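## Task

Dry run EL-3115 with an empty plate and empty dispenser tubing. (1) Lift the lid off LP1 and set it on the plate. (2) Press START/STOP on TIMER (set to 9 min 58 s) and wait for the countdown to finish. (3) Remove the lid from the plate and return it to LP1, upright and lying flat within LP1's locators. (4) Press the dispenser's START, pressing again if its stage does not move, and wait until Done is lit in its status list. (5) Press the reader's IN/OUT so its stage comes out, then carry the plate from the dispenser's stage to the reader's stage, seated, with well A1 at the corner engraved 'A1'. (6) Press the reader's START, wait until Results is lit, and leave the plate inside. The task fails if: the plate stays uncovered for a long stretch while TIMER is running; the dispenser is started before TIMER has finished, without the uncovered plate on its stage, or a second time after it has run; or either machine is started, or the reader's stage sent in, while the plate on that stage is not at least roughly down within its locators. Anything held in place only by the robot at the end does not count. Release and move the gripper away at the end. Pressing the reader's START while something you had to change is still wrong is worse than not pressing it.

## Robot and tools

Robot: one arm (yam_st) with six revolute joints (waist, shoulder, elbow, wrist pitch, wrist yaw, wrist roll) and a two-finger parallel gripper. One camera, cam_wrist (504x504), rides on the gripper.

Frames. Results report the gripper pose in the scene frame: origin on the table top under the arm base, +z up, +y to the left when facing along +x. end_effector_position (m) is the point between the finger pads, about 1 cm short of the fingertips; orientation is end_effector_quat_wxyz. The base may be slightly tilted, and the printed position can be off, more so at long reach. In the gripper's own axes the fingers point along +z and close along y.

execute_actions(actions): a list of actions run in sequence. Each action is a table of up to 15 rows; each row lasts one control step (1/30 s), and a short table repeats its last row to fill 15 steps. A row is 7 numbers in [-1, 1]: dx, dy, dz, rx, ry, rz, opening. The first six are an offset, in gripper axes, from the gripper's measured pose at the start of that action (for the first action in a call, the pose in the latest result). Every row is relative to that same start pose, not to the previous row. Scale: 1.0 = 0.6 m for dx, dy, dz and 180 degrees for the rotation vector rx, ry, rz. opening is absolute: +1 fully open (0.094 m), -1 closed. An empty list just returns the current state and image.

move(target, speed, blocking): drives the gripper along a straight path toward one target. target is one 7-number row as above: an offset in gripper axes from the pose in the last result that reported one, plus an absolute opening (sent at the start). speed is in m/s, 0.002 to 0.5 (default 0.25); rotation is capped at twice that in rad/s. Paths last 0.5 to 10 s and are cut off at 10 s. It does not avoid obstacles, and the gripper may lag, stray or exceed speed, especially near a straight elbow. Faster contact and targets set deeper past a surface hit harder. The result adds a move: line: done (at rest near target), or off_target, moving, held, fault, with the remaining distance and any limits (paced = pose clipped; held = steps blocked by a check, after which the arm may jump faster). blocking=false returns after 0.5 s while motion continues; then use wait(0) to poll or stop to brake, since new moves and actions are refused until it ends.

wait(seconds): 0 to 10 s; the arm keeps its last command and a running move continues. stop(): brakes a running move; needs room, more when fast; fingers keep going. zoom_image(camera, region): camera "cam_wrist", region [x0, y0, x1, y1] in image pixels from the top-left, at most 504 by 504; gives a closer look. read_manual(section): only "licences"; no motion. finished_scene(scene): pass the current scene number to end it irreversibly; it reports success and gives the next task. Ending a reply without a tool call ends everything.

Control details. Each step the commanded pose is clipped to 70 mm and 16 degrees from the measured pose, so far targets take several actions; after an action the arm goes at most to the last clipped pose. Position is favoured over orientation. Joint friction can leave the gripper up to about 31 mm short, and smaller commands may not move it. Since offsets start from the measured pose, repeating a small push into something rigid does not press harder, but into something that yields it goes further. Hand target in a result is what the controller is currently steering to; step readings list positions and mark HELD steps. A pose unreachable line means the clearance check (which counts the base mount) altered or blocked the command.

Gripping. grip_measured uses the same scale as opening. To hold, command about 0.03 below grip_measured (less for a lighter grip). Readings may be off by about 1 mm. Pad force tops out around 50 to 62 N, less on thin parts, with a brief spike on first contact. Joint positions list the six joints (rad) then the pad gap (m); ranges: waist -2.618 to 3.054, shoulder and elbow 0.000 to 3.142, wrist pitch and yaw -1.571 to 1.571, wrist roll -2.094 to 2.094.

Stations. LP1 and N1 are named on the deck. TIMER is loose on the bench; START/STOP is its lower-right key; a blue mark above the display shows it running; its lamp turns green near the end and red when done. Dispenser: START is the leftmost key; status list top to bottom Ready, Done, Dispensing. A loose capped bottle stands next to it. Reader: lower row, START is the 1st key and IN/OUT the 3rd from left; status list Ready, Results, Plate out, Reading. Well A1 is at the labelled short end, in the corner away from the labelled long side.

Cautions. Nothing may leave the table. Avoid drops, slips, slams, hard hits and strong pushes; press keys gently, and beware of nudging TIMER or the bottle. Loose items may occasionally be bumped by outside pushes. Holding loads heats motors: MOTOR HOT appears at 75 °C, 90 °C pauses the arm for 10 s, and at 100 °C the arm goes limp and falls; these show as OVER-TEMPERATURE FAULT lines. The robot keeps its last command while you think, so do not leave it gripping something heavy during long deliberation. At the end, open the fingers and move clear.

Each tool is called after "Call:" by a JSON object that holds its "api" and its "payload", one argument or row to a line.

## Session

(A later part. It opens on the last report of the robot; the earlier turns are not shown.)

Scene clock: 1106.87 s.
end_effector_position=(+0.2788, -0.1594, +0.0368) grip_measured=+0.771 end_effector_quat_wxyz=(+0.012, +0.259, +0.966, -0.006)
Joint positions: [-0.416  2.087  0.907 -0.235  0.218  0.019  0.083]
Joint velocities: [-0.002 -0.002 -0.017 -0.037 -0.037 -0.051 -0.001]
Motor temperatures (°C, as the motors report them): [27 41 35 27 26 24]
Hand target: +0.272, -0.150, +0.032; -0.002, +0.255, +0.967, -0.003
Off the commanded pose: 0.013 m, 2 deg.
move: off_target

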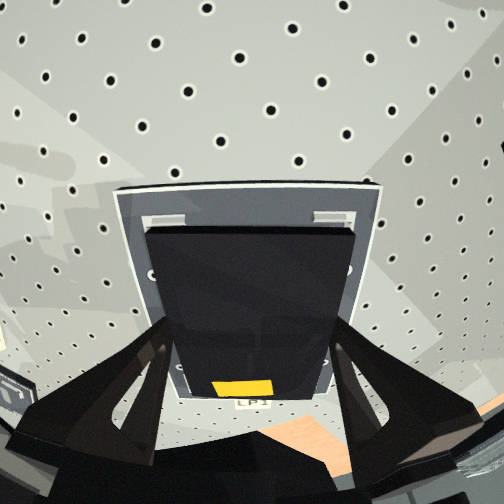

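Call:
{"api": "move", "payload": {
  "target": [0.03,0.002,0.026,0,0.016,-0.006,0.74],
  "speed": 0.01
}}

Call:
{"api": "zoom_image", "payload": {
  "camera": "cam_wrist",
  "region": [100,160,400,420]
}}

Scene clock: 1114.47 s.
end_effector_position=(+0.2786, -0.1590, +0.0351) grip_measured=+0.771 end_effector_quat_wxyz=(+0.011, +0.257, +0.966, -0.007)
Joint positions: [-0.416  2.093  0.907 -0.23   0.218  0.016  0.083]
Joint velocities: [-0.002  0.002 -0.012 -0.051 -0.022  0.007 -0.001]
Motor temperatures (°C, as the motors report them): [27 42 34 27 26 24]
Hand target: +0.264, -0.150, +0.022; -0.013, +0.250, +0.968, +0.000
Off the commanded pose: 0.022 m, 3 deg.
move: off_target

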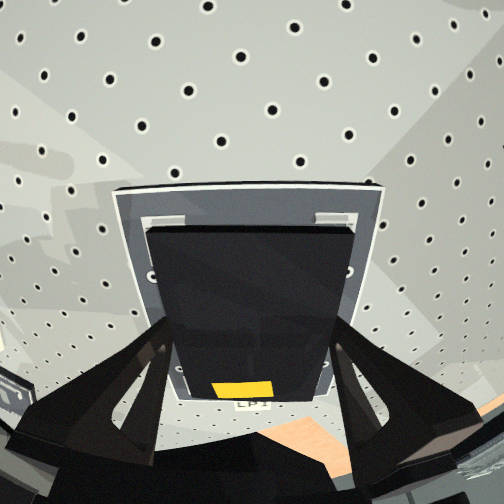

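Region (100, 160, 400, 420) of cam_wrist's 504x504 image, scaled by 1.680, with more detail than that image has; it fills the top 437 rows of this view, and the rest is white.

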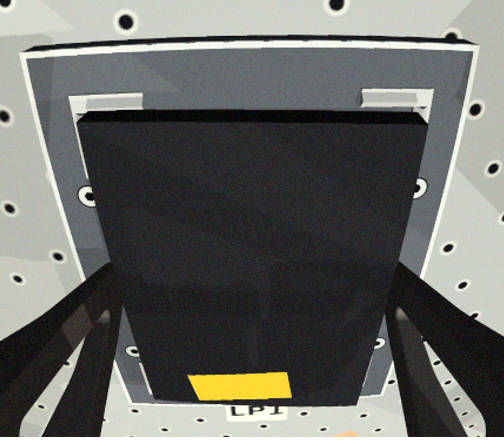

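The lid's front is resting on the front locators; easing the load and pulling back a little.

Call:
{"api": "move", "payload": {
  "target": [0.014,0.0,0.0,0,0.01,-0.005,0.74],
  "speed": 0.01
}}

Call:
{"api": "zoom_image", "payload": {
  "camera": "cam_wrist",
  "region": [100,160,400,420]
}}

Scene clock: 1121.33 s.
end_effector_position=(+0.2784, -0.1589, +0.0351) grip_measured=+0.771 end_effector_quat_wxyz=(+0.011, +0.257, +0.966, -0.007)
Joint positions: [-0.416  2.093  0.907 -0.231  0.218  0.016  0.083]
Joint velocities: [ 0.012 -0.007  0.002  0.007 -0.007 -0.007 -0.   ]
Motor temperatures (°C, as the motors report them): [27 42 34 27 26 24]
Hand target: +0.271, -0.155, +0.035; -0.004, +0.250, +0.968, -0.003
Off the commanded pose: 0.008 m, 2 deg.
move: done

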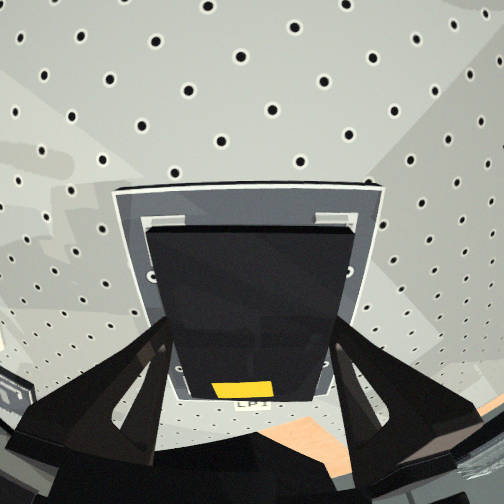

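Region (100, 160, 400, 420) of cam_wrist's 504x504 image, scaled by 1.680, with more detail than that image has; it fills the top 437 rows of this view, and the rest is white.

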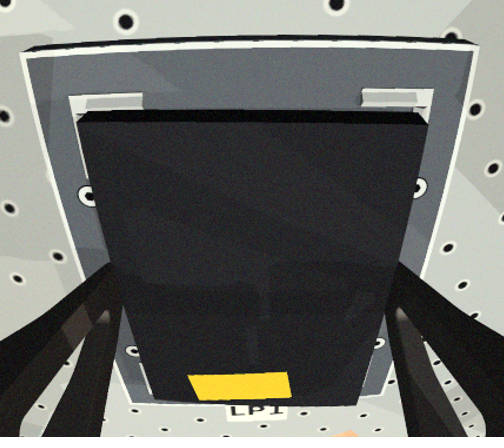

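Call:
{"api": "move", "payload": {
  "target": [0,0,0,0,0,0,1],
  "speed": 0.01
}}

Call:
{"api": "zoom_image", "payload": {
  "camera": "cam_wrist",
  "region": [100,160,400,420]
}}

Scene clock: 1125.67 s.
end_effector_position=(+0.2784, -0.1589, +0.0351) grip_measured=+0.998 end_effector_quat_wxyz=(+0.011, +0.257, +0.966, -0.007)
Joint positions: [-0.416  2.093  0.907 -0.231  0.218  0.016  0.094]
Joint velocities: [-0.007 -0.007 -0.032  0.022 -0.007 -0.007  0.   ]
Motor temperatures (°C, as the motors report them): [27 42 34 27 26 24]
Hand target: +0.278, -0.159, +0.035; +0.011, +0.257, +0.966, -0.007
Off the commanded pose: 0.000 m, 0 deg.
move: done

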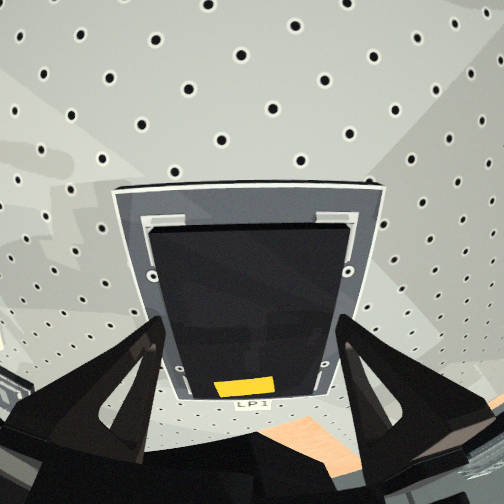

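Region (100, 160, 400, 420) of cam_wrist's 504x504 image, scaled by 1.680, with more detail than that image has; it fills the top 437 rows of this view, and the rest is white.

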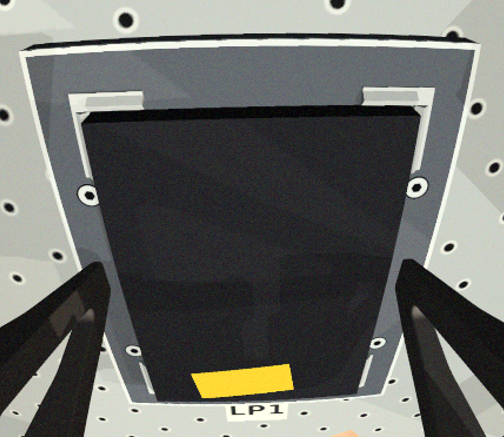

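Call:
{"api": "move", "payload": {
  "target": [0,0,-0.1,0,0,0,1],
  "speed": 0.08
}}

Call:
{"api": "move", "payload": {
  "target": [0.06,-0.15,-0.37,0,0,0.228,-1],
  "speed": 0.2
}}

Call:
{"api": "move", "payload": {
  "target": [0,0,0,0,-0.17,0,-1],
  "speed": 0.2
}}

Scene clock: 1133.93 s.
end_effector_position=(+0.2719, -0.1552, +0.0867) grip_measured=+0.998 end_effector_quat_wxyz=(+0.003, +0.256, +0.967, -0.003)
Joint positions: [-0.381  1.913  0.907 -0.438  0.219  0.053  0.094]
Joint velocities: [ 0.012 -0.002 -0.002 -0.037  0.007  0.081  0.001]
Motor temperatures (°C, as the motors report them): [27 43 34 27 26 24]
Hand target: +0.277, -0.157, +0.094; +0.010, +0.257, +0.966, -0.007
Off the commanded pose: 0.010 m, 1 deg.
move: done

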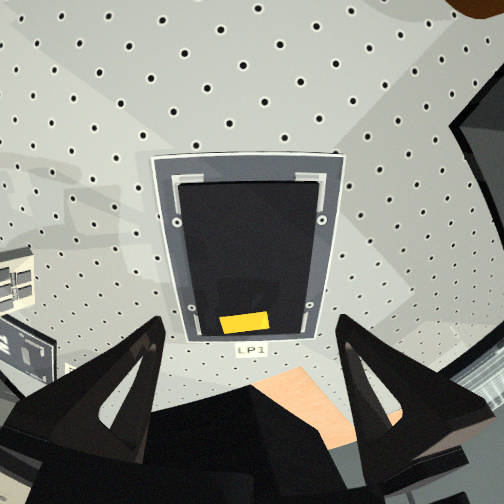

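Scene clock: 1136.37 s.
end_effector_position=(+0.1970, -0.2056, +0.3000) grip_measured=-0.997 end_effector_quat_wxyz=(-0.004, +0.569, +0.822, -0.002)
Joint positions: [-0.516  1.39   1.279 -1.319  0.201  0.611  0.   ]
Joint velocities: [ 0.007  0.012 -0.022 -0.007 -0.066  0.037  0.001]
Motor temperatures (°C, as the motors report them): [27 44 34 27 26 24]
Hand target: +0.195, -0.208, +0.308; +0.004, +0.579, +0.815, +0.001
Off the commanded pose: 0.012 m, 2 deg.
move: off_target

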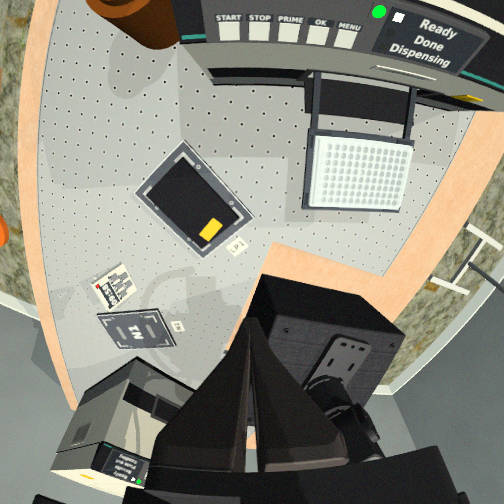

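Scene clock: 1138.33 s.
end_effector_position=(+0.1982, -0.2091, +0.2969) grip_measured=-0.997 end_effector_quat_wxyz=(+0.204, +0.544, +0.799, -0.156)
Joint positions: [-0.273  1.062  0.86  -0.884  0.611  0.679  0.   ]
Joint velocities: [ 0.002 -0.022 -0.007  0.022 -0.007  0.007 -0.   ]
Motor temperatures (°C, as the motors report them): [27 43 34 27 26 24]
Hand target: +0.197, -0.207, +0.297; +0.213, +0.544, +0.797, -0.156
Off the commanded pose: 0.005 m, 1 deg.
move: done

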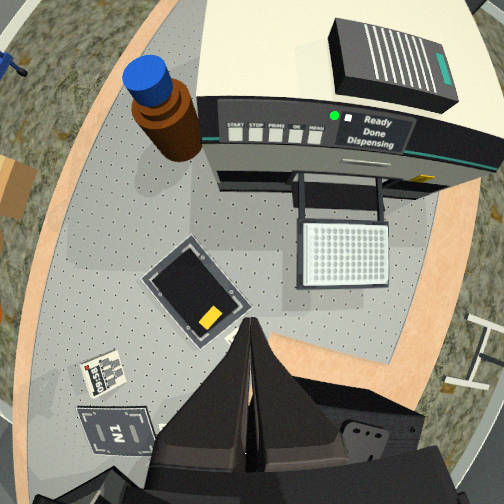

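Call:
{"api": "execute_actions", "payload": {
  "actions": []
}}

Scene clock: 1153.00 s.
end_effector_position=(+0.1984, -0.2094, +0.2971) grip_measured=-0.997 end_effector_quat_wxyz=(+0.204, +0.544, +0.799, -0.157)
Joint positions: [-0.273  1.062  0.86  -0.883  0.612  0.679  0.   ]
Joint velocities: [-0.007  0.007 -0.002 -0.051 -0.022 -0.081 -0.001]
Motor temperatures (°C, as the motors report them): [27 41 35 28 26 24]
Hand target: +0.197, -0.207, +0.297; +0.213, +0.544, +0.797, -0.156
Off the commanded pose: 0.005 m, 1 deg.

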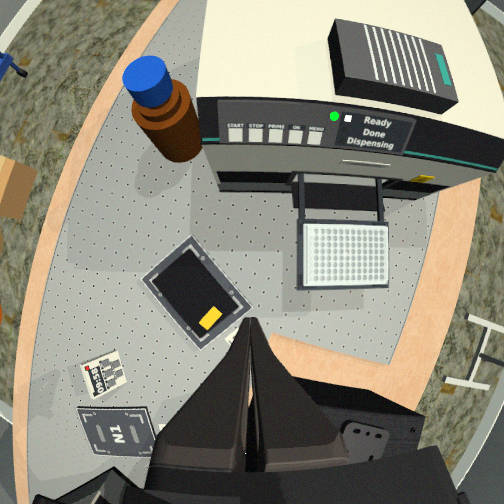

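Call:
{"api": "move", "payload": {
  "target": [-0.06,0.02,0.12,0,0,0,-1],
  "speed": 0.15
}}

Scene clock: 1156.87 s.
end_effector_position=(+0.2291, -0.2629, +0.2544) grip_measured=-0.997 end_effector_quat_wxyz=(+0.204, +0.544, +0.799, -0.155)
Joint positions: [-0.484  1.277  0.86  -0.557  0.498  0.467  0.   ]
Joint velocities: [-0.002  0.007 -0.012 -0.081 -0.022  0.022 -0.001]
Motor temperatures (°C, as the motors report them): [27 41 35 29 26 24]
Hand target: +0.233, -0.268, +0.254; +0.206, +0.545, +0.798, -0.154
Off the commanded pose: 0.007 m, 0 deg.
move: done

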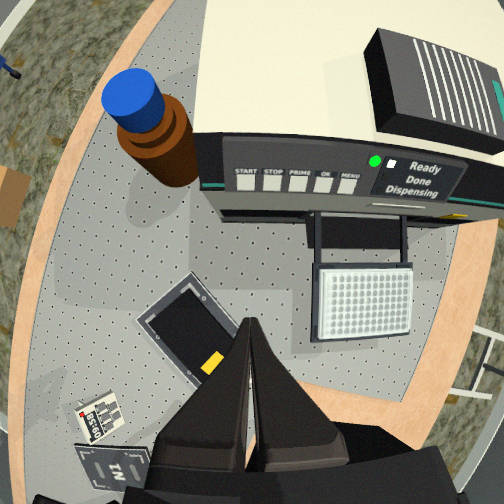

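Call:
{"api": "move", "payload": {
  "target": [-0.07,0.005,0.07,0,0,0,-1],
  "speed": 0.12
}}

Scene clock: 1163.57 s.
end_effector_position=(+0.2479, -0.3089, +0.2404) grip_measured=-0.997 end_effector_quat_wxyz=(+0.201, +0.545, +0.799, -0.154)
Joint positions: [-0.596  1.447  0.98  -0.467  0.433  0.368  0.   ]
Joint velocities: [-0.007 -0.007  0.002  0.037  0.051 -0.081 -0.   ]
Motor temperatures (°C, as the motors report them): [27 40 36 29 26 24]
Hand target: +0.252, -0.315, +0.240; +0.205, +0.544, +0.799, -0.153
Off the commanded pose: 0.008 m, 0 deg.
move: done

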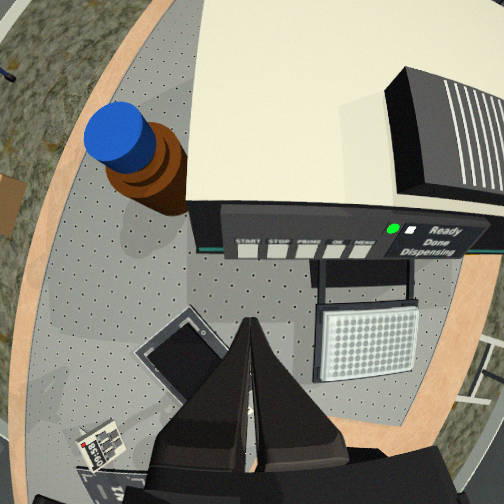

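Call:
{"api": "move", "payload": {
  "target": [0.11,0,0.09,0,-0.2,0,-1],
  "speed": 0.12
}}

Scene clock: 1171.80 s.
end_effector_position=(+0.2398, -0.2923, +0.1701) grip_measured=-0.997 end_effector_quat_wxyz=(+0.451, +0.472, +0.688, -0.318)
Joint positions: [-0.533  1.979  0.27   1.506  0.624  0.034  0.   ]
Joint velocities: [ 0.007  0.027  0.002  0.022 -0.007 -0.007 -0.001]
Motor temperatures (°C, as the motors report them): [27 40 37 30 26 24]
Hand target: +0.236, -0.284, +0.163; +0.440, +0.464, +0.700, -0.317
Off the commanded pose: 0.016 m, 2 deg.
move: off_target

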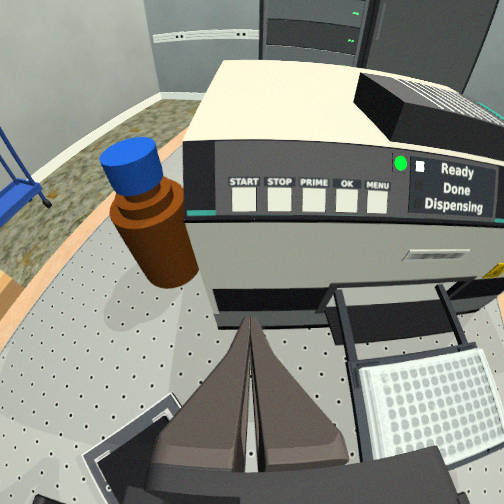

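Call:
{"api": "move", "payload": {
  "target": [-0.05,0.01,0.06,0,0.03,0,-1],
  "speed": 0.08
}}

Scene clock: 1175.13 s.
end_effector_position=(+0.2581, -0.3226, +0.1729) grip_measured=-0.997 end_effector_quat_wxyz=(+0.407, +0.481, +0.719, -0.294)
Joint positions: [-0.59   1.794  0.437  1.02   0.559  0.071  0.   ]
Joint velocities: [-0.022 -0.007 -0.012 -0.095  0.007 -0.037 -0.   ]
Motor temperatures (°C, as the motors report them): [27 40 36 31 26 24]
Hand target: +0.260, -0.331, +0.183; +0.418, +0.487, +0.708, -0.294
Off the commanded pose: 0.015 m, 2 deg.
move: off_target

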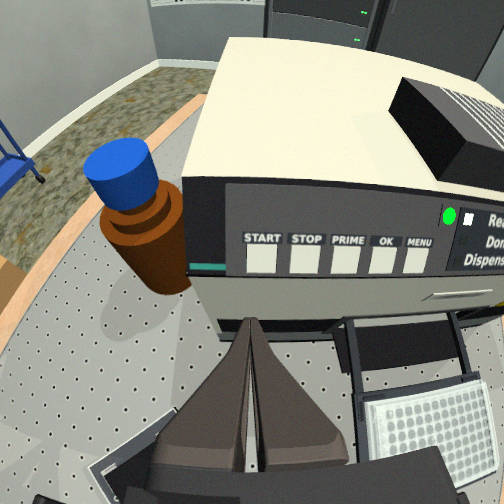

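Call:
{"api": "move", "payload": {
  "target": [-0.05,-0.016,0.02,0,0,0,-1],
  "speed": 0.05
}}

Scene clock: 1177.87 s.
end_effector_position=(+0.2569, -0.3396, +0.1822) grip_measured=-0.997 end_effector_quat_wxyz=(+0.397, +0.481, +0.726, -0.289)
Joint positions: [-0.637  1.728  0.492  0.882  0.511  0.059  0.   ]
Joint velocities: [-0.017 -0.002  0.027 -0.081  0.022  0.007  0.   ]
Motor temperatures (°C, as the motors report them): [27 40 36 31 26 24]
Hand target: +0.258, -0.349, +0.193; +0.407, +0.481, +0.719, -0.293
Off the commanded pose: 0.015 m, 1 deg.
move: off_target

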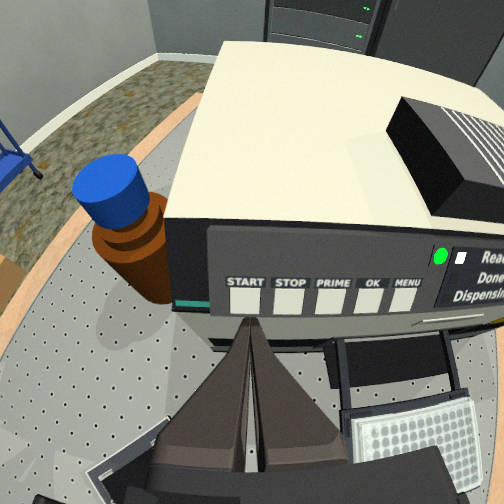

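Call:
{"api": "move", "payload": {
  "target": [-0.025,0,0.035,0,0,0,-1],
  "speed": 0.03
}}

Scene clock: 1181.03 s.
end_effector_position=(+0.2592, -0.3395, +0.1719) grip_measured=-0.997 end_effector_quat_wxyz=(+0.372, +0.475, +0.749, -0.275)
Joint positions: [-0.648  1.728  0.532  0.772  0.483  0.054  0.   ]
Joint velocities: [-0.037 -0.017 -0.012 -0.066  0.051  0.051 -0.001]
Motor temperatures (°C, as the motors report them): [27 41 37 31 26 24]
Hand target: +0.265, -0.362, +0.186; +0.397, +0.481, +0.726, -0.289
Off the commanded pose: 0.028 m, 4 deg.
move: off_target

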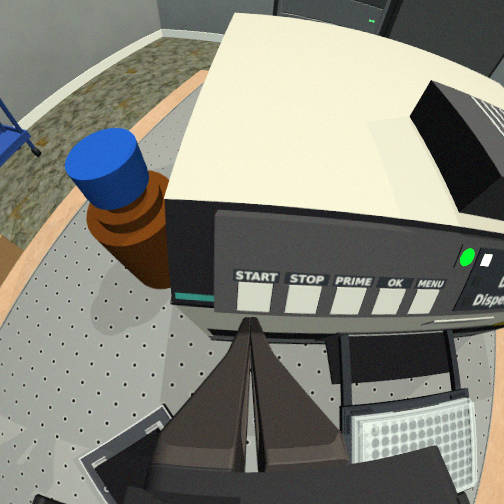

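Call:
{"api": "move", "payload": {
  "target": [-0.06,0,0.045,0,-0.04,0,-1],
  "speed": 0.03
}}

Scene clock: 1185.60 s.
end_effector_position=(+0.2620, -0.3386, +0.1575) grip_measured=-0.997 end_effector_quat_wxyz=(+0.360, +0.445, +0.771, -0.278)
Joint positions: [-0.658  1.787  0.538  0.81   0.457 -0.017  0.   ]
Joint velocities: [ 0.007  0.017 -0.002  0.037  0.007 -0.022  0.   ]
Motor temperatures (°C, as the motors report them): [27 40 37 33 26 24]
Hand target: +0.272, -0.375, +0.189; +0.416, +0.456, +0.725, -0.305
Off the commanded pose: 0.051 m, 9 deg.
move: off_target

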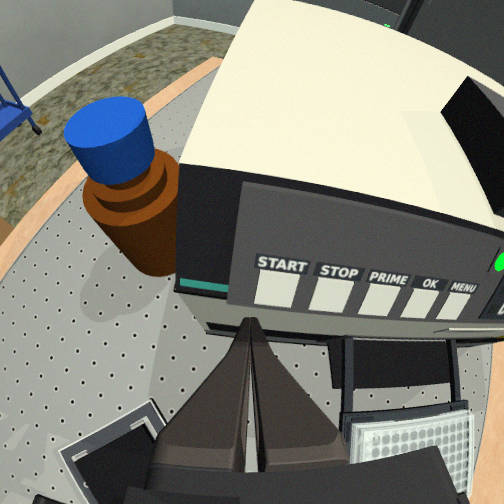

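Call:
{"api": "move", "payload": {
  "target": [0,-0.02,-0.07,0,-0.04,0.02,-1],
  "speed": 0.06
}}

Call:
{"api": "move", "payload": {
  "target": [-0.06,0,-0.02,0,0,0,-1],
  "speed": 0.06
}}

Scene clock: 1191.57 s.
end_effector_position=(+0.2396, -0.3161, +0.1767) grip_measured=-0.997 end_effector_quat_wxyz=(+0.408, +0.448, +0.738, -0.296)
Joint positions: [-0.636  1.73   0.347  1.065  0.48  -0.016  0.   ]
Joint velocities: [-0.012 -0.007 -0.007  0.022 -0.037 -0.007 -0.002]
Motor temperatures (°C, as the motors report them): [27 41 38 35 26 24]
Hand target: +0.239, -0.312, +0.183; +0.416, +0.450, +0.733, -0.295
Off the commanded pose: 0.008 m, 1 deg.
move: done

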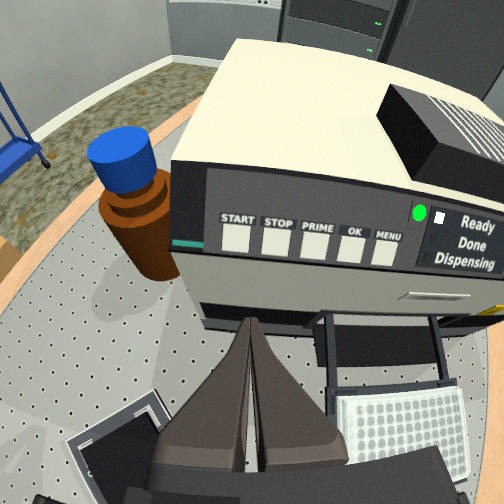

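Scene clock: 1192.80 s.
end_effector_position=(+0.2389, -0.3179, +0.2021) grip_measured=-0.997 end_effector_quat_wxyz=(+0.396, +0.446, +0.747, -0.295)
Joint positions: [-0.622  1.548  0.379  0.822  0.496 -0.016  0.   ]
Joint velocities: [-0.002 -0.007 -0.012 -0.051  0.022 -0.007 -0.001]
Motor temperatures (°C, as the motors report them): [27 41 38 35 26 24]
Hand target: +0.245, -0.321, +0.213; +0.408, +0.448, +0.738, -0.296
Off the commanded pose: 0.014 m, 2 deg.
move: off_target

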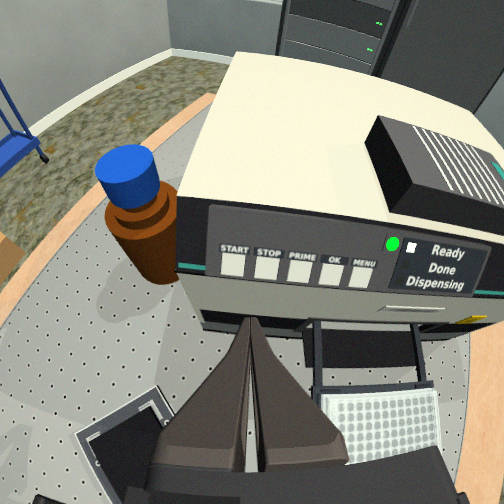

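Call:
{"api": "move", "payload": {
  "target": [-0.045,0.025,0.04,0,-0.01,0,-1],
  "speed": 0.04
}}

Scene clock: 1198.13 s.
end_effector_position=(+0.2631, -0.3422, +0.2169) grip_measured=-0.997 end_effector_quat_wxyz=(+0.415, +0.446, +0.733, -0.302)
Joint positions: [-0.622  1.607  0.499  0.813  0.497 -0.023  0.   ]
Joint velocities: [-0.017  0.002  0.002  0.022  0.022 -0.066 -0.001]
Motor temperatures (°C, as the motors report them): [27 41 38 35 26 24]
Hand target: +0.267, -0.343, +0.212; +0.407, +0.441, +0.740, -0.303
Off the commanded pose: 0.007 m, 1 deg.
move: done

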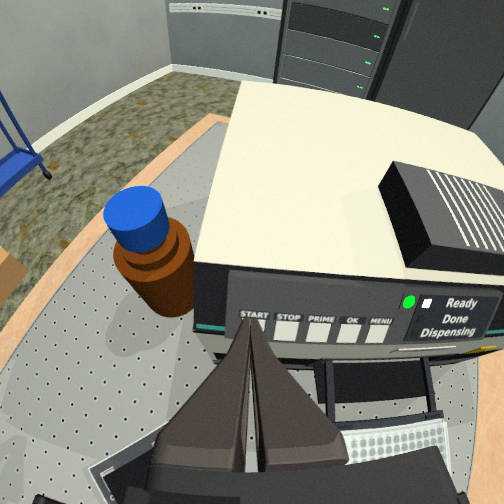

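Call:
{"api": "move", "payload": {
  "target": [0.02,-0.012,0.035,0,0,0,-1],
  "speed": 0.03
}}

Scene clock: 1201.50 s.
end_effector_position=(+0.2617, -0.3470, +0.2122) grip_measured=-0.997 end_effector_quat_wxyz=(+0.422, +0.447, +0.727, -0.306)
Joint positions: [-0.64   1.649  0.492  0.886  0.483 -0.031  0.   ]
Joint velocities: [-0.002  0.022 -0.012  0.007 -0.022 -0.007  0.   ]
Motor temperatures (°C, as the motors report them): [27 40 38 35 26 24]
Hand target: +0.260, -0.356, +0.198; +0.415, +0.447, +0.733, -0.301
Off the commanded pose: 0.019 m, 1 deg.
move: off_target

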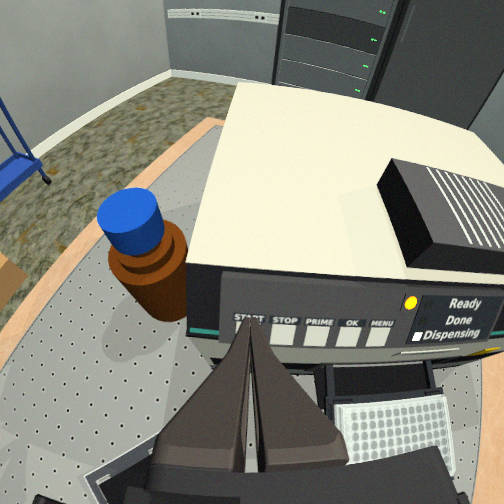

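Call:
{"api": "move", "payload": {
  "target": [0,0,-0.1,0,0.1,0,-1],
  "speed": 0.1
}}

Call:
{"api": "wait", "payload": {
  "seconds": 10
}}

Scene clock: 1208.77 s.
end_effector_position=(+0.2360, -0.2939, +0.2250) grip_measured=-0.997 end_effector_quat_wxyz=(+0.289, +0.488, +0.790, -0.231)
Joint positions: [-0.543  1.32   0.613  0.018  0.548  0.202  0.   ]
Joint velocities: [ 0.007  0.002  0.007 -0.007  0.007  0.022  0.   ]
Motor temperatures (°C, as the motors report them): [27 40 38 35 26 24]
Hand target: +0.241, -0.297, +0.238; +0.303, +0.491, +0.783, -0.232
Off the commanded pose: 0.016 m, 2 deg.
move: off_target

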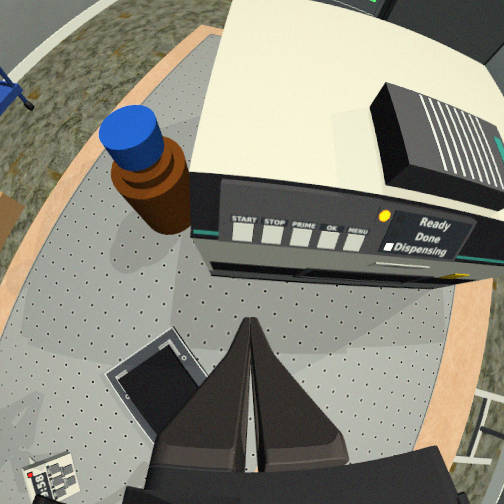

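Scene clock: 1218.77 s.
end_effector_position=(+0.2358, -0.2936, +0.2247) grip_measured=-0.997 end_effector_quat_wxyz=(+0.288, +0.488, +0.791, -0.231)
Joint positions: [-0.543  1.32   0.613  0.015  0.548  0.202  0.   ]
Joint velocities: [-0.007 -0.012 -0.017  0.022 -0.051  0.007 -0.001]
Motor temperatures (°C, as the motors report them): [27 40 39 35 26 24]
Hand target: +0.241, -0.297, +0.238; +0.303, +0.491, +0.783, -0.232
Off the commanded pose: 0.016 m, 2 deg.
wait: 10.00 s; at rest by 0.17 s

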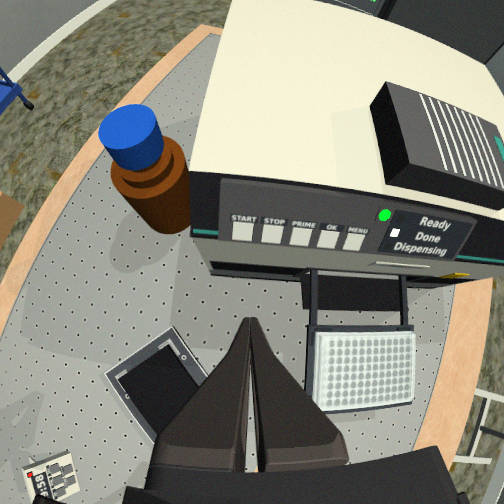

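Call:
{"api": "move", "payload": {
  "target": [0.195,0.338,-0.347,-0.245,-0.03,-0.262,-1],
  "speed": 0.3
}}

Scene clock: 1229.80 s.
end_effector_position=(+0.3276, -0.0091, +0.2730) grip_measured=-0.997 end_effector_quat_wxyz=(+0.366, -0.004, +0.929, -0.055)
Joint positions: [ 0.352  1.246  0.602 -0.209  0.471 -0.002  0.   ]
Joint velocities: [-0.007  0.007 -0.017  0.007 -0.095 -0.022 -0.001]
Motor temperatures (°C, as the motors report them): [27 40 40 34 26 24]
Hand target: +0.330, -0.004, +0.273; +0.360, -0.017, +0.931, -0.052
Off the commanded pose: 0.012 m, 2 deg.
move: off_target

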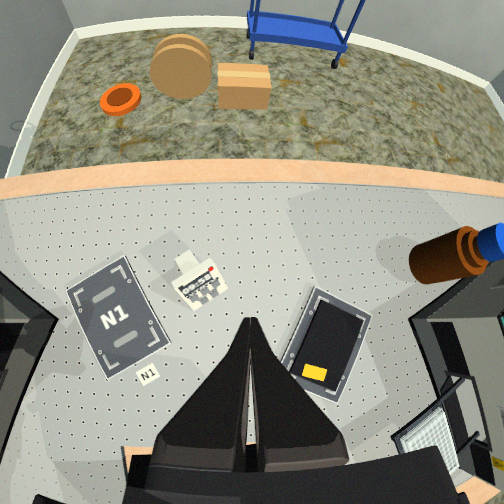

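Call:
{"api": "move", "payload": {
  "target": [0.193,0.347,-0.293,-0.265,-0.041,-0.283,-1],
  "speed": 0.3
}}

Scene clock: 1238.10 s.
end_effector_position=(+0.1349, +0.2001, +0.2891) grip_measured=-0.997 end_effector_quat_wxyz=(+0.326, -0.532, +0.767, +0.148)
Joint positions: [ 1.201  1.08   0.52  -0.491  0.161 -0.175  0.   ]
Joint velocities: [-0.017  0.022 -0.002  0.022 -0.007 -0.066  0.001]
Motor temperatures (°C, as the motors report them): [27 39 41 34 26 24]
Hand target: +0.134, +0.207, +0.294; +0.327, -0.540, +0.760, +0.153
Off the commanded pose: 0.016 m, 2 deg.
move: off_target

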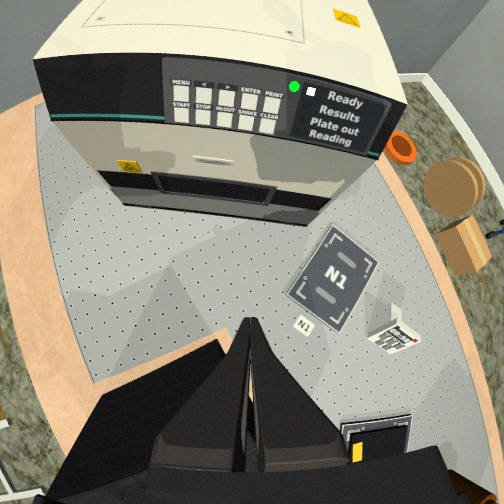

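Call:
{"api": "move", "payload": {
  "target": [-0.1,0.03,0.1,0,-0.08,0.03,-1],
  "speed": 0.15
}}

Scene clock: 1244.23 s.
end_effector_position=(+0.1601, +0.2847, +0.2965) grip_measured=-0.997 end_effector_quat_wxyz=(+0.425, -0.467, +0.740, +0.231)
Joint positions: [ 1.238  1.392  0.463  0.155  0.159 -0.095  0.   ]
Joint velocities: [-0.012 -0.002 -0.017 -0.022  0.037  0.022 -0.002]
Motor temperatures (°C, as the motors report them): [27 38 41 35 26 24]
Hand target: +0.154, +0.284, +0.283; +0.413, -0.475, +0.744, +0.227
Off the commanded pose: 0.017 m, 2 deg.
move: off_target

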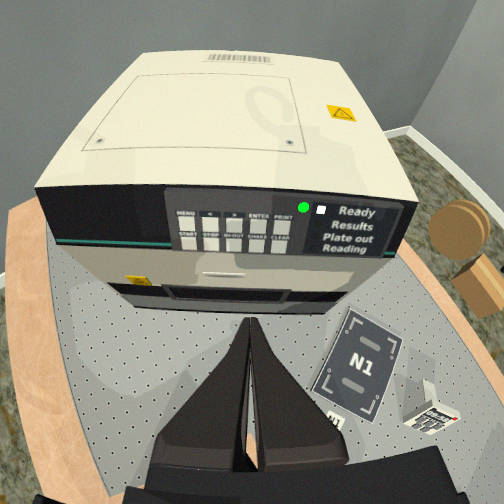

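Call:
{"api": "move", "payload": {
  "target": [0.05,0.03,0.1,0,0,0,-1],
  "speed": 0.1
}}

Scene clock: 1247.47 s.
end_effector_position=(+0.1697, +0.3243, +0.2499) grip_measured=-0.997 end_effector_quat_wxyz=(+0.433, -0.463, +0.737, +0.235)
Joint positions: [ 1.243  1.752  0.463  0.535  0.165 -0.092  0.   ]
Joint velocities: [ 0.002  0.012 -0.002 -0.007  0.022  0.051 -0.   ]
Motor temperatures (°C, as the motors report them): [27 38 41 35 26 24]
Hand target: +0.164, +0.322, +0.240; +0.425, -0.468, +0.740, +0.230
Off the commanded pose: 0.014 m, 1 deg.
move: off_target

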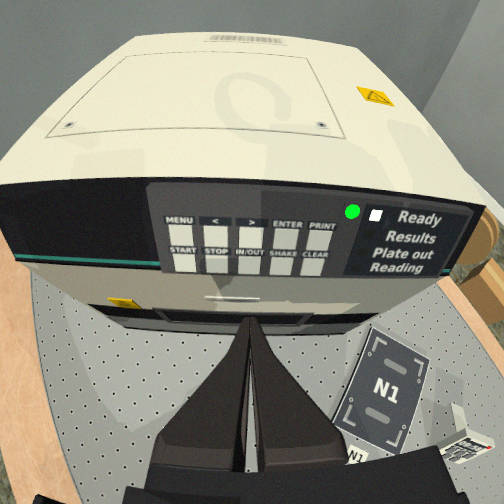

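Call:
{"api": "move", "payload": {
  "target": [-0.02,0,0.04,0,0,0,-1],
  "speed": 0.04
}}

Scene clock: 1252.53 s.
end_effector_position=(+0.1772, +0.3437, +0.2495) grip_measured=-0.997 end_effector_quat_wxyz=(+0.432, -0.464, +0.737, +0.235)
Joint positions: [ 1.243  1.832  0.541  0.536  0.163 -0.092  0.   ]
Joint velocities: [ 0.007 -0.007 -0.007 -0.022 -0.066  0.022  0.001]
Motor temperatures (°C, as the motors report them): [27 37 40 36 26 24]
Hand target: +0.182, +0.348, +0.249; +0.433, -0.463, +0.737, +0.235
Off the commanded pose: 0.007 m, 0 deg.
move: done

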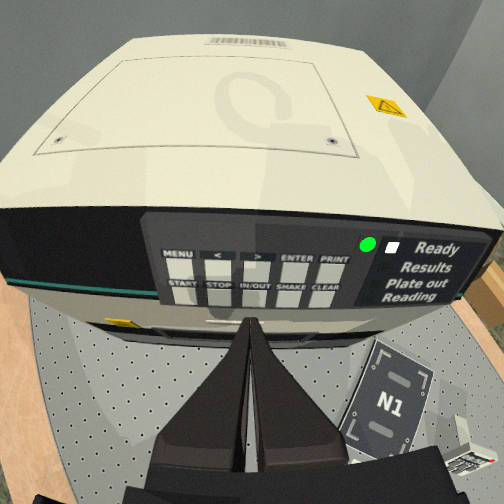

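Call:
{"api": "move", "payload": {
  "target": [-0.02,0,0.04,0,0,0,-1],
  "speed": 0.03
}}

Scene clock: 1256.90 s.
end_effector_position=(+0.1827, +0.3568, +0.2503) grip_measured=-0.997 end_effector_quat_wxyz=(+0.432, -0.464, +0.737, +0.235)
Joint positions: [ 1.243  1.879  0.598  0.526  0.163 -0.092  0.   ]
Joint velocities: [ 0.007 -0.007 -0.002  0.037  0.022 -0.081  0.   ]
Motor temperatures (°C, as the motors report them): [27 37 41 36 26 24]
Hand target: +0.190, +0.366, +0.248; +0.432, -0.464, +0.737, +0.235
Off the commanded pose: 0.013 m, 0 deg.
move: off_target

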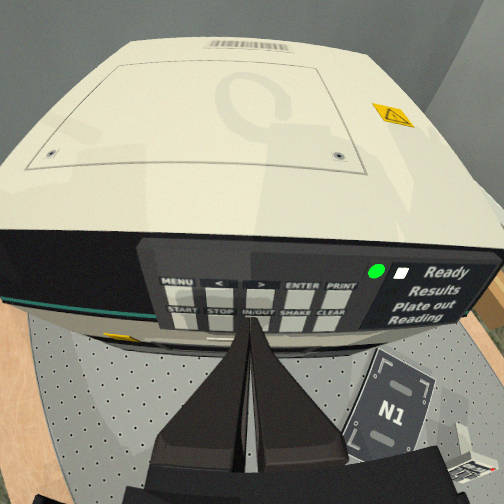

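Call:
{"api": "move", "payload": {
  "target": [-0.015,-0.014,0.035,0,0,0,-1],
  "speed": 0.03
}}

Scene clock: 1259.57 s.
end_effector_position=(+0.1832, +0.3570, +0.2496) grip_measured=-0.997 end_effector_quat_wxyz=(+0.429, -0.470, +0.736, +0.232)
Joint positions: [ 1.239  1.879  0.606  0.508  0.157 -0.104  0.   ]
Joint velocities: [ 0.002 -0.002  0.007  0.007 -0.007  0.066 -0.001]
Motor temperatures (°C, as the motors report them): [27 37 41 37 26 24]
Hand target: +0.200, +0.370, +0.249; +0.432, -0.463, +0.737, +0.235
Off the commanded pose: 0.024 m, 1 deg.
move: off_target

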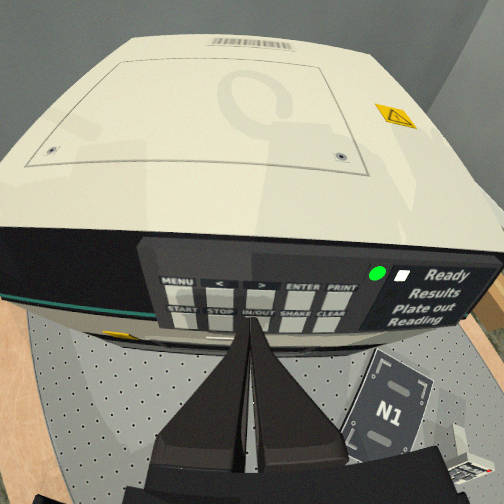

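Call:
{"api": "move", "payload": {
  "target": [-0.03,-0.018,-0.03,0,0,0,-1],
  "speed": 0.04
}}

Scene clock: 1262.90 s.
end_effector_position=(+0.1819, +0.3447, +0.2610) grip_measured=-0.997 end_effector_quat_wxyz=(+0.419, -0.475, +0.740, +0.226)
Joint positions: [ 1.231  1.788  0.605  0.392  0.15  -0.109  0.   ]
Joint velocities: [ 0.007  0.002 -0.017 -0.066  0.007 -0.007 -0.   ]
Motor temperatures (°C, as the motors report them): [27 37 42 37 26 24]
Hand target: +0.188, +0.347, +0.275; +0.429, -0.470, +0.736, +0.232
Off the commanded pose: 0.016 m, 2 deg.
move: off_target

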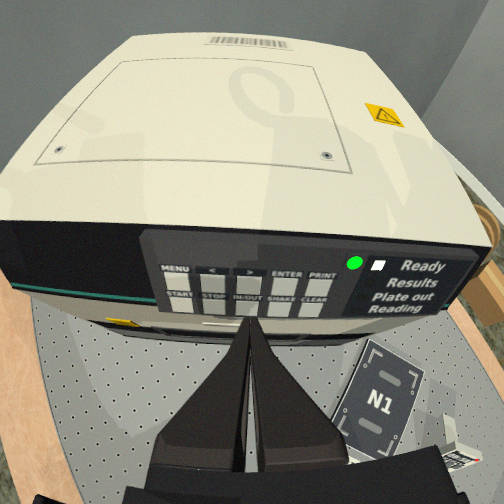

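Call:
{"api": "move", "payload": {
  "target": [-0.02,-0.005,0.045,0,0,0,-1],
  "speed": 0.03
}}

Scene clock: 1269.40 s.
end_effector_position=(+0.1869, +0.3584, +0.2579) grip_measured=-0.997 end_effector_quat_wxyz=(+0.413, -0.480, +0.741, +0.224)
Joint positions: [ 1.23   1.849  0.667  0.377  0.146 -0.113  0.   ]
Joint velocities: [-0.002  0.012  0.002 -0.007 -0.022 -0.022 -0.001]
Motor temperatures (°C, as the motors report them): [27 38 42 37 26 24]
Hand target: +0.198, +0.368, +0.257; +0.419, -0.475, +0.740, +0.226
Off the commanded pose: 0.016 m, 1 deg.
move: off_target

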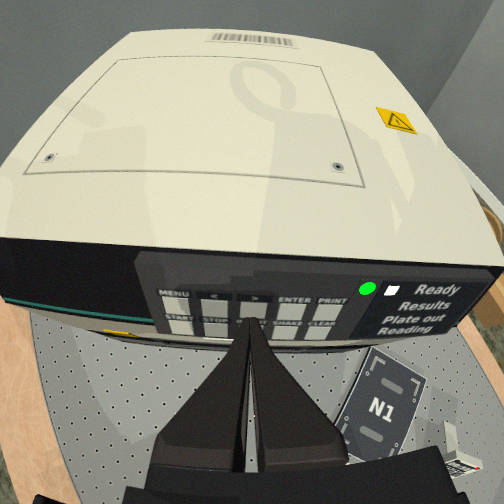

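Call:
{"api": "move", "payload": {
  "target": [0.045,0,-0.01,0,-0.02,0,-1],
  "speed": 0.03
}}

Scene clock: 1274.87 s.
end_effector_position=(+0.1794, +0.3462, +0.2518) grip_measured=-0.997 end_effector_quat_wxyz=(+0.446, -0.467, +0.723, +0.245)
Joint positions: [ 1.23   1.848  0.524  0.61   0.137 -0.122  0.   ]
Joint velocities: [ 0.017 -0.002 -0.007  0.022 -0.022 -0.051  0.001]
Motor temperatures (°C, as the motors report them): [27 38 42 38 26 24]
Hand target: +0.179, +0.340, +0.239; +0.436, -0.473, +0.728, +0.239
Off the commanded pose: 0.014 m, 2 deg.
move: off_target

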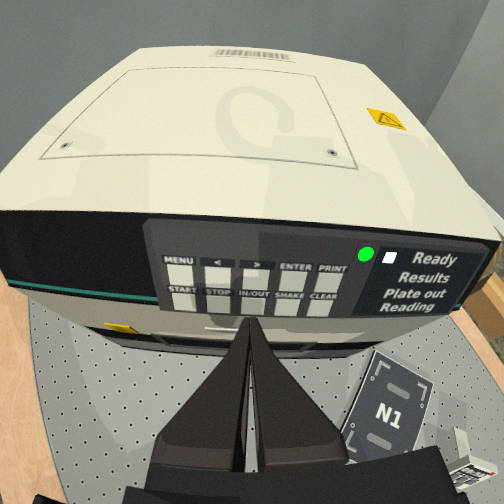

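Call:
{"api": "move", "payload": {
  "target": [0.015,-0.008,0.045,0,0,0,-1],
  "speed": 0.03
}}

Scene clock: 1277.87 s.
end_effector_position=(+0.1862, +0.3536, +0.2280) grip_measured=-0.997 end_effector_quat_wxyz=(+0.436, -0.472, +0.728, +0.241)
Joint positions: [ 1.207  1.966  0.549  0.679  0.12  -0.135  0.   ]
Joint velocities: [ 0.017  0.007  0.007  0.007  0.037 -0.022 -0.   ]
Motor temperatures (°C, as the motors report them): [27 38 42 38 26 24]
Hand target: +0.193, +0.360, +0.232; +0.446, -0.467, +0.723, +0.246
Off the commanded pose: 0.011 m, 1 deg.
move: off_target

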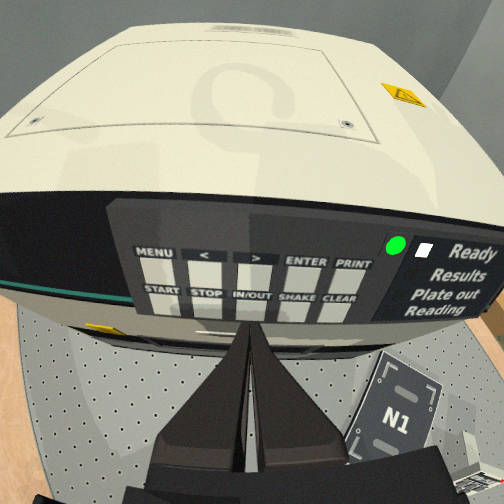

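Call:
{"api": "move", "payload": {
  "target": [-0.012,0,-0.035,0,0,0,-1],
  "speed": 0.03
}}

Scene clock: 1281.90 s.
end_effector_position=(+0.1857, +0.3461, +0.2464) grip_measured=-0.997 end_effector_quat_wxyz=(+0.442, -0.468, +0.726, +0.243)
Joint positions: [ 1.207  1.872  0.534  0.615  0.123 -0.135  0.   ]
Joint velocities: [-0.002 -0.002 -0.032 -0.051  0.037  0.022 -0.   ]
Motor temperatures (°C, as the motors report them): [27 38 42 38 26 24]
Hand target: +0.179, +0.341, +0.244; +0.437, -0.472, +0.727, +0.240
Off the commanded pose: 0.009 m, 1 deg.
move: done

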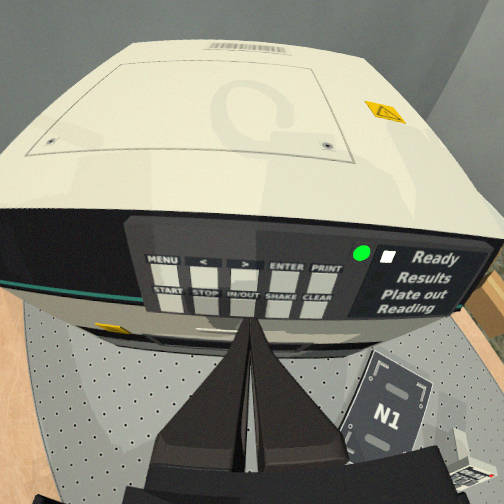

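Call:
{"api": "move", "payload": {
  "target": [-0.01,0.008,0.045,0,0,0,-1],
  "speed": 0.03
}}

Scene clock: 1286.30 s.
end_effector_position=(+0.1873, +0.3501, +0.2420) grip_measured=-0.997 end_effector_quat_wxyz=(+0.441, -0.469, +0.728, +0.236)
Joint positions: [ 1.212  1.901  0.554  0.613  0.136 -0.135  0.   ]
Joint velocities: [-0.002  0.007 -0.007  0.037  0.037  0.007 -0.001]
Motor temperatures (°C, as the motors report them): [27 38 42 39 26 24]
Hand target: +0.193, +0.369, +0.239; +0.442, -0.468, +0.726, +0.242
Off the commanded pose: 0.023 m, 1 deg.
move: off_target

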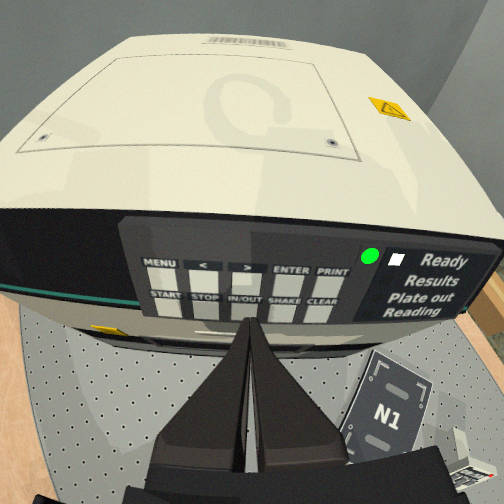

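Call:
{"api": "move", "payload": {
  "target": [-0.03,0.008,0.02,0,0,0,-1],
  "speed": 0.02
}}

Scene clock: 1293.00 s.
end_effector_position=(+0.1871, +0.3503, +0.2417) grip_measured=-0.998 end_effector_quat_wxyz=(+0.435, -0.473, +0.735, +0.216)
Joint positions: [ 1.23   1.892  0.582  0.542  0.176 -0.131  0.   ]
Joint velocities: [ 0.002  0.007 -0.007 -0.037 -0.007 -0.095  0.001]
Motor temperatures (°C, as the motors report them): [27 37 43 39 26 24]
Hand target: +0.191, +0.368, +0.252; +0.441, -0.469, +0.728, +0.236
Off the commanded pose: 0.022 m, 3 deg.
move: off_target

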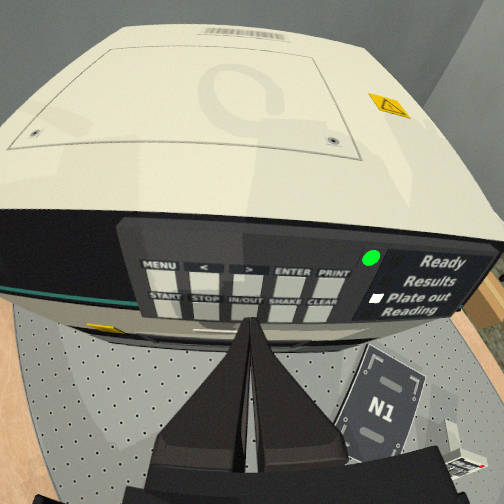

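Plate out is lit. Backing off to inspect the stage.

Call:
{"api": "move", "payload": {
  "target": [0.03,0.03,-0.12,0,0.25,0,-1],
  "speed": 0.12
}}

Scene clock: 1299.13 s.
end_effector_position=(+0.1404, +0.2914, +0.2651) grip_measured=-0.998 end_effector_quat_wxyz=(+0.125, -0.512, +0.850, +0.021)
Joint positions: [ 1.321  1.906  1.21  -0.883  0.22   0.143  0.   ]
Joint velocities: [-0.022 -0.027 -0.007 -0.007 -0.037 -0.051 -0.001]
Motor temperatures (°C, as the motors report them): [27 38 44 39 26 24]
Hand target: +0.136, +0.296, +0.263; +0.118, -0.515, +0.849, +0.020
Off the commanded pose: 0.007 m, 1 deg.
move: done

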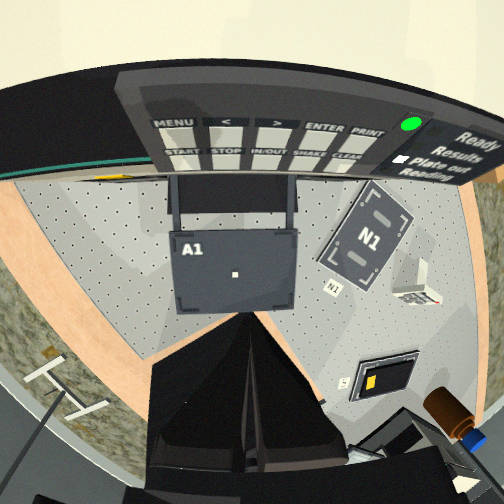

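Call:
{"api": "move", "payload": {
  "target": [0.03,0.01,0.0,0,0.08,0,1],
  "speed": 0.12
}}

Call:
{"api": "move", "payload": {
  "target": [0,0,0.12,0,0,-0.5,1],
  "speed": 0.3
}}

Scene clock: 1311.07 s.
end_effector_position=(+0.1289, +0.2760, +0.2631) grip_measured=+0.998 end_effector_quat_wxyz=(+0.025, -0.511, +0.859, -0.041)
Joint positions: [ 1.321  2.048  1.396 -1.167  0.185  0.191  0.094]
Joint velocities: [ 0.007 -0.017  0.012  0.007  0.037 -0.095 -0.001]
Motor temperatures (°C, as the motors report them): [27 38 44 36 26 24]
Hand target: +0.127, +0.279, +0.261; +0.018, -0.509, +0.860, -0.043
Off the commanded pose: 0.004 m, 1 deg.
move: done

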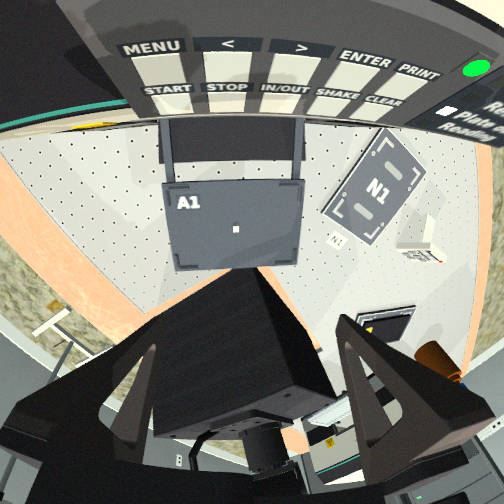

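Scene clock: 1314.30 s.
end_effector_position=(+0.1345, +0.2806, +0.2035) grip_measured=+0.998 end_effector_quat_wxyz=(-0.005, +0.968, -0.248, +0.045)
Joint positions: [ 1.291  2.106  1.228 -0.903  0.186 -1.41   0.094]
Joint velocities: [-0.002 -0.002 -0.007 -0.066 -0.022 -0.037 -0.   ]
Motor temperatures (°C, as the motors report them): [27 38 44 36 26 24]
Hand target: +0.136, +0.273, +0.192; +0.011, +0.968, -0.246, +0.046
Off the commanded pose: 0.014 m, 2 deg.
move: off_target

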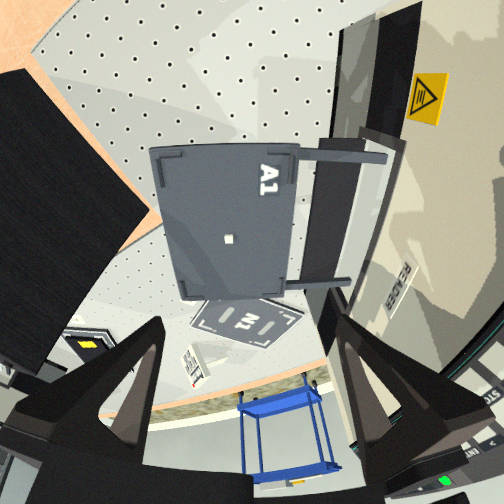

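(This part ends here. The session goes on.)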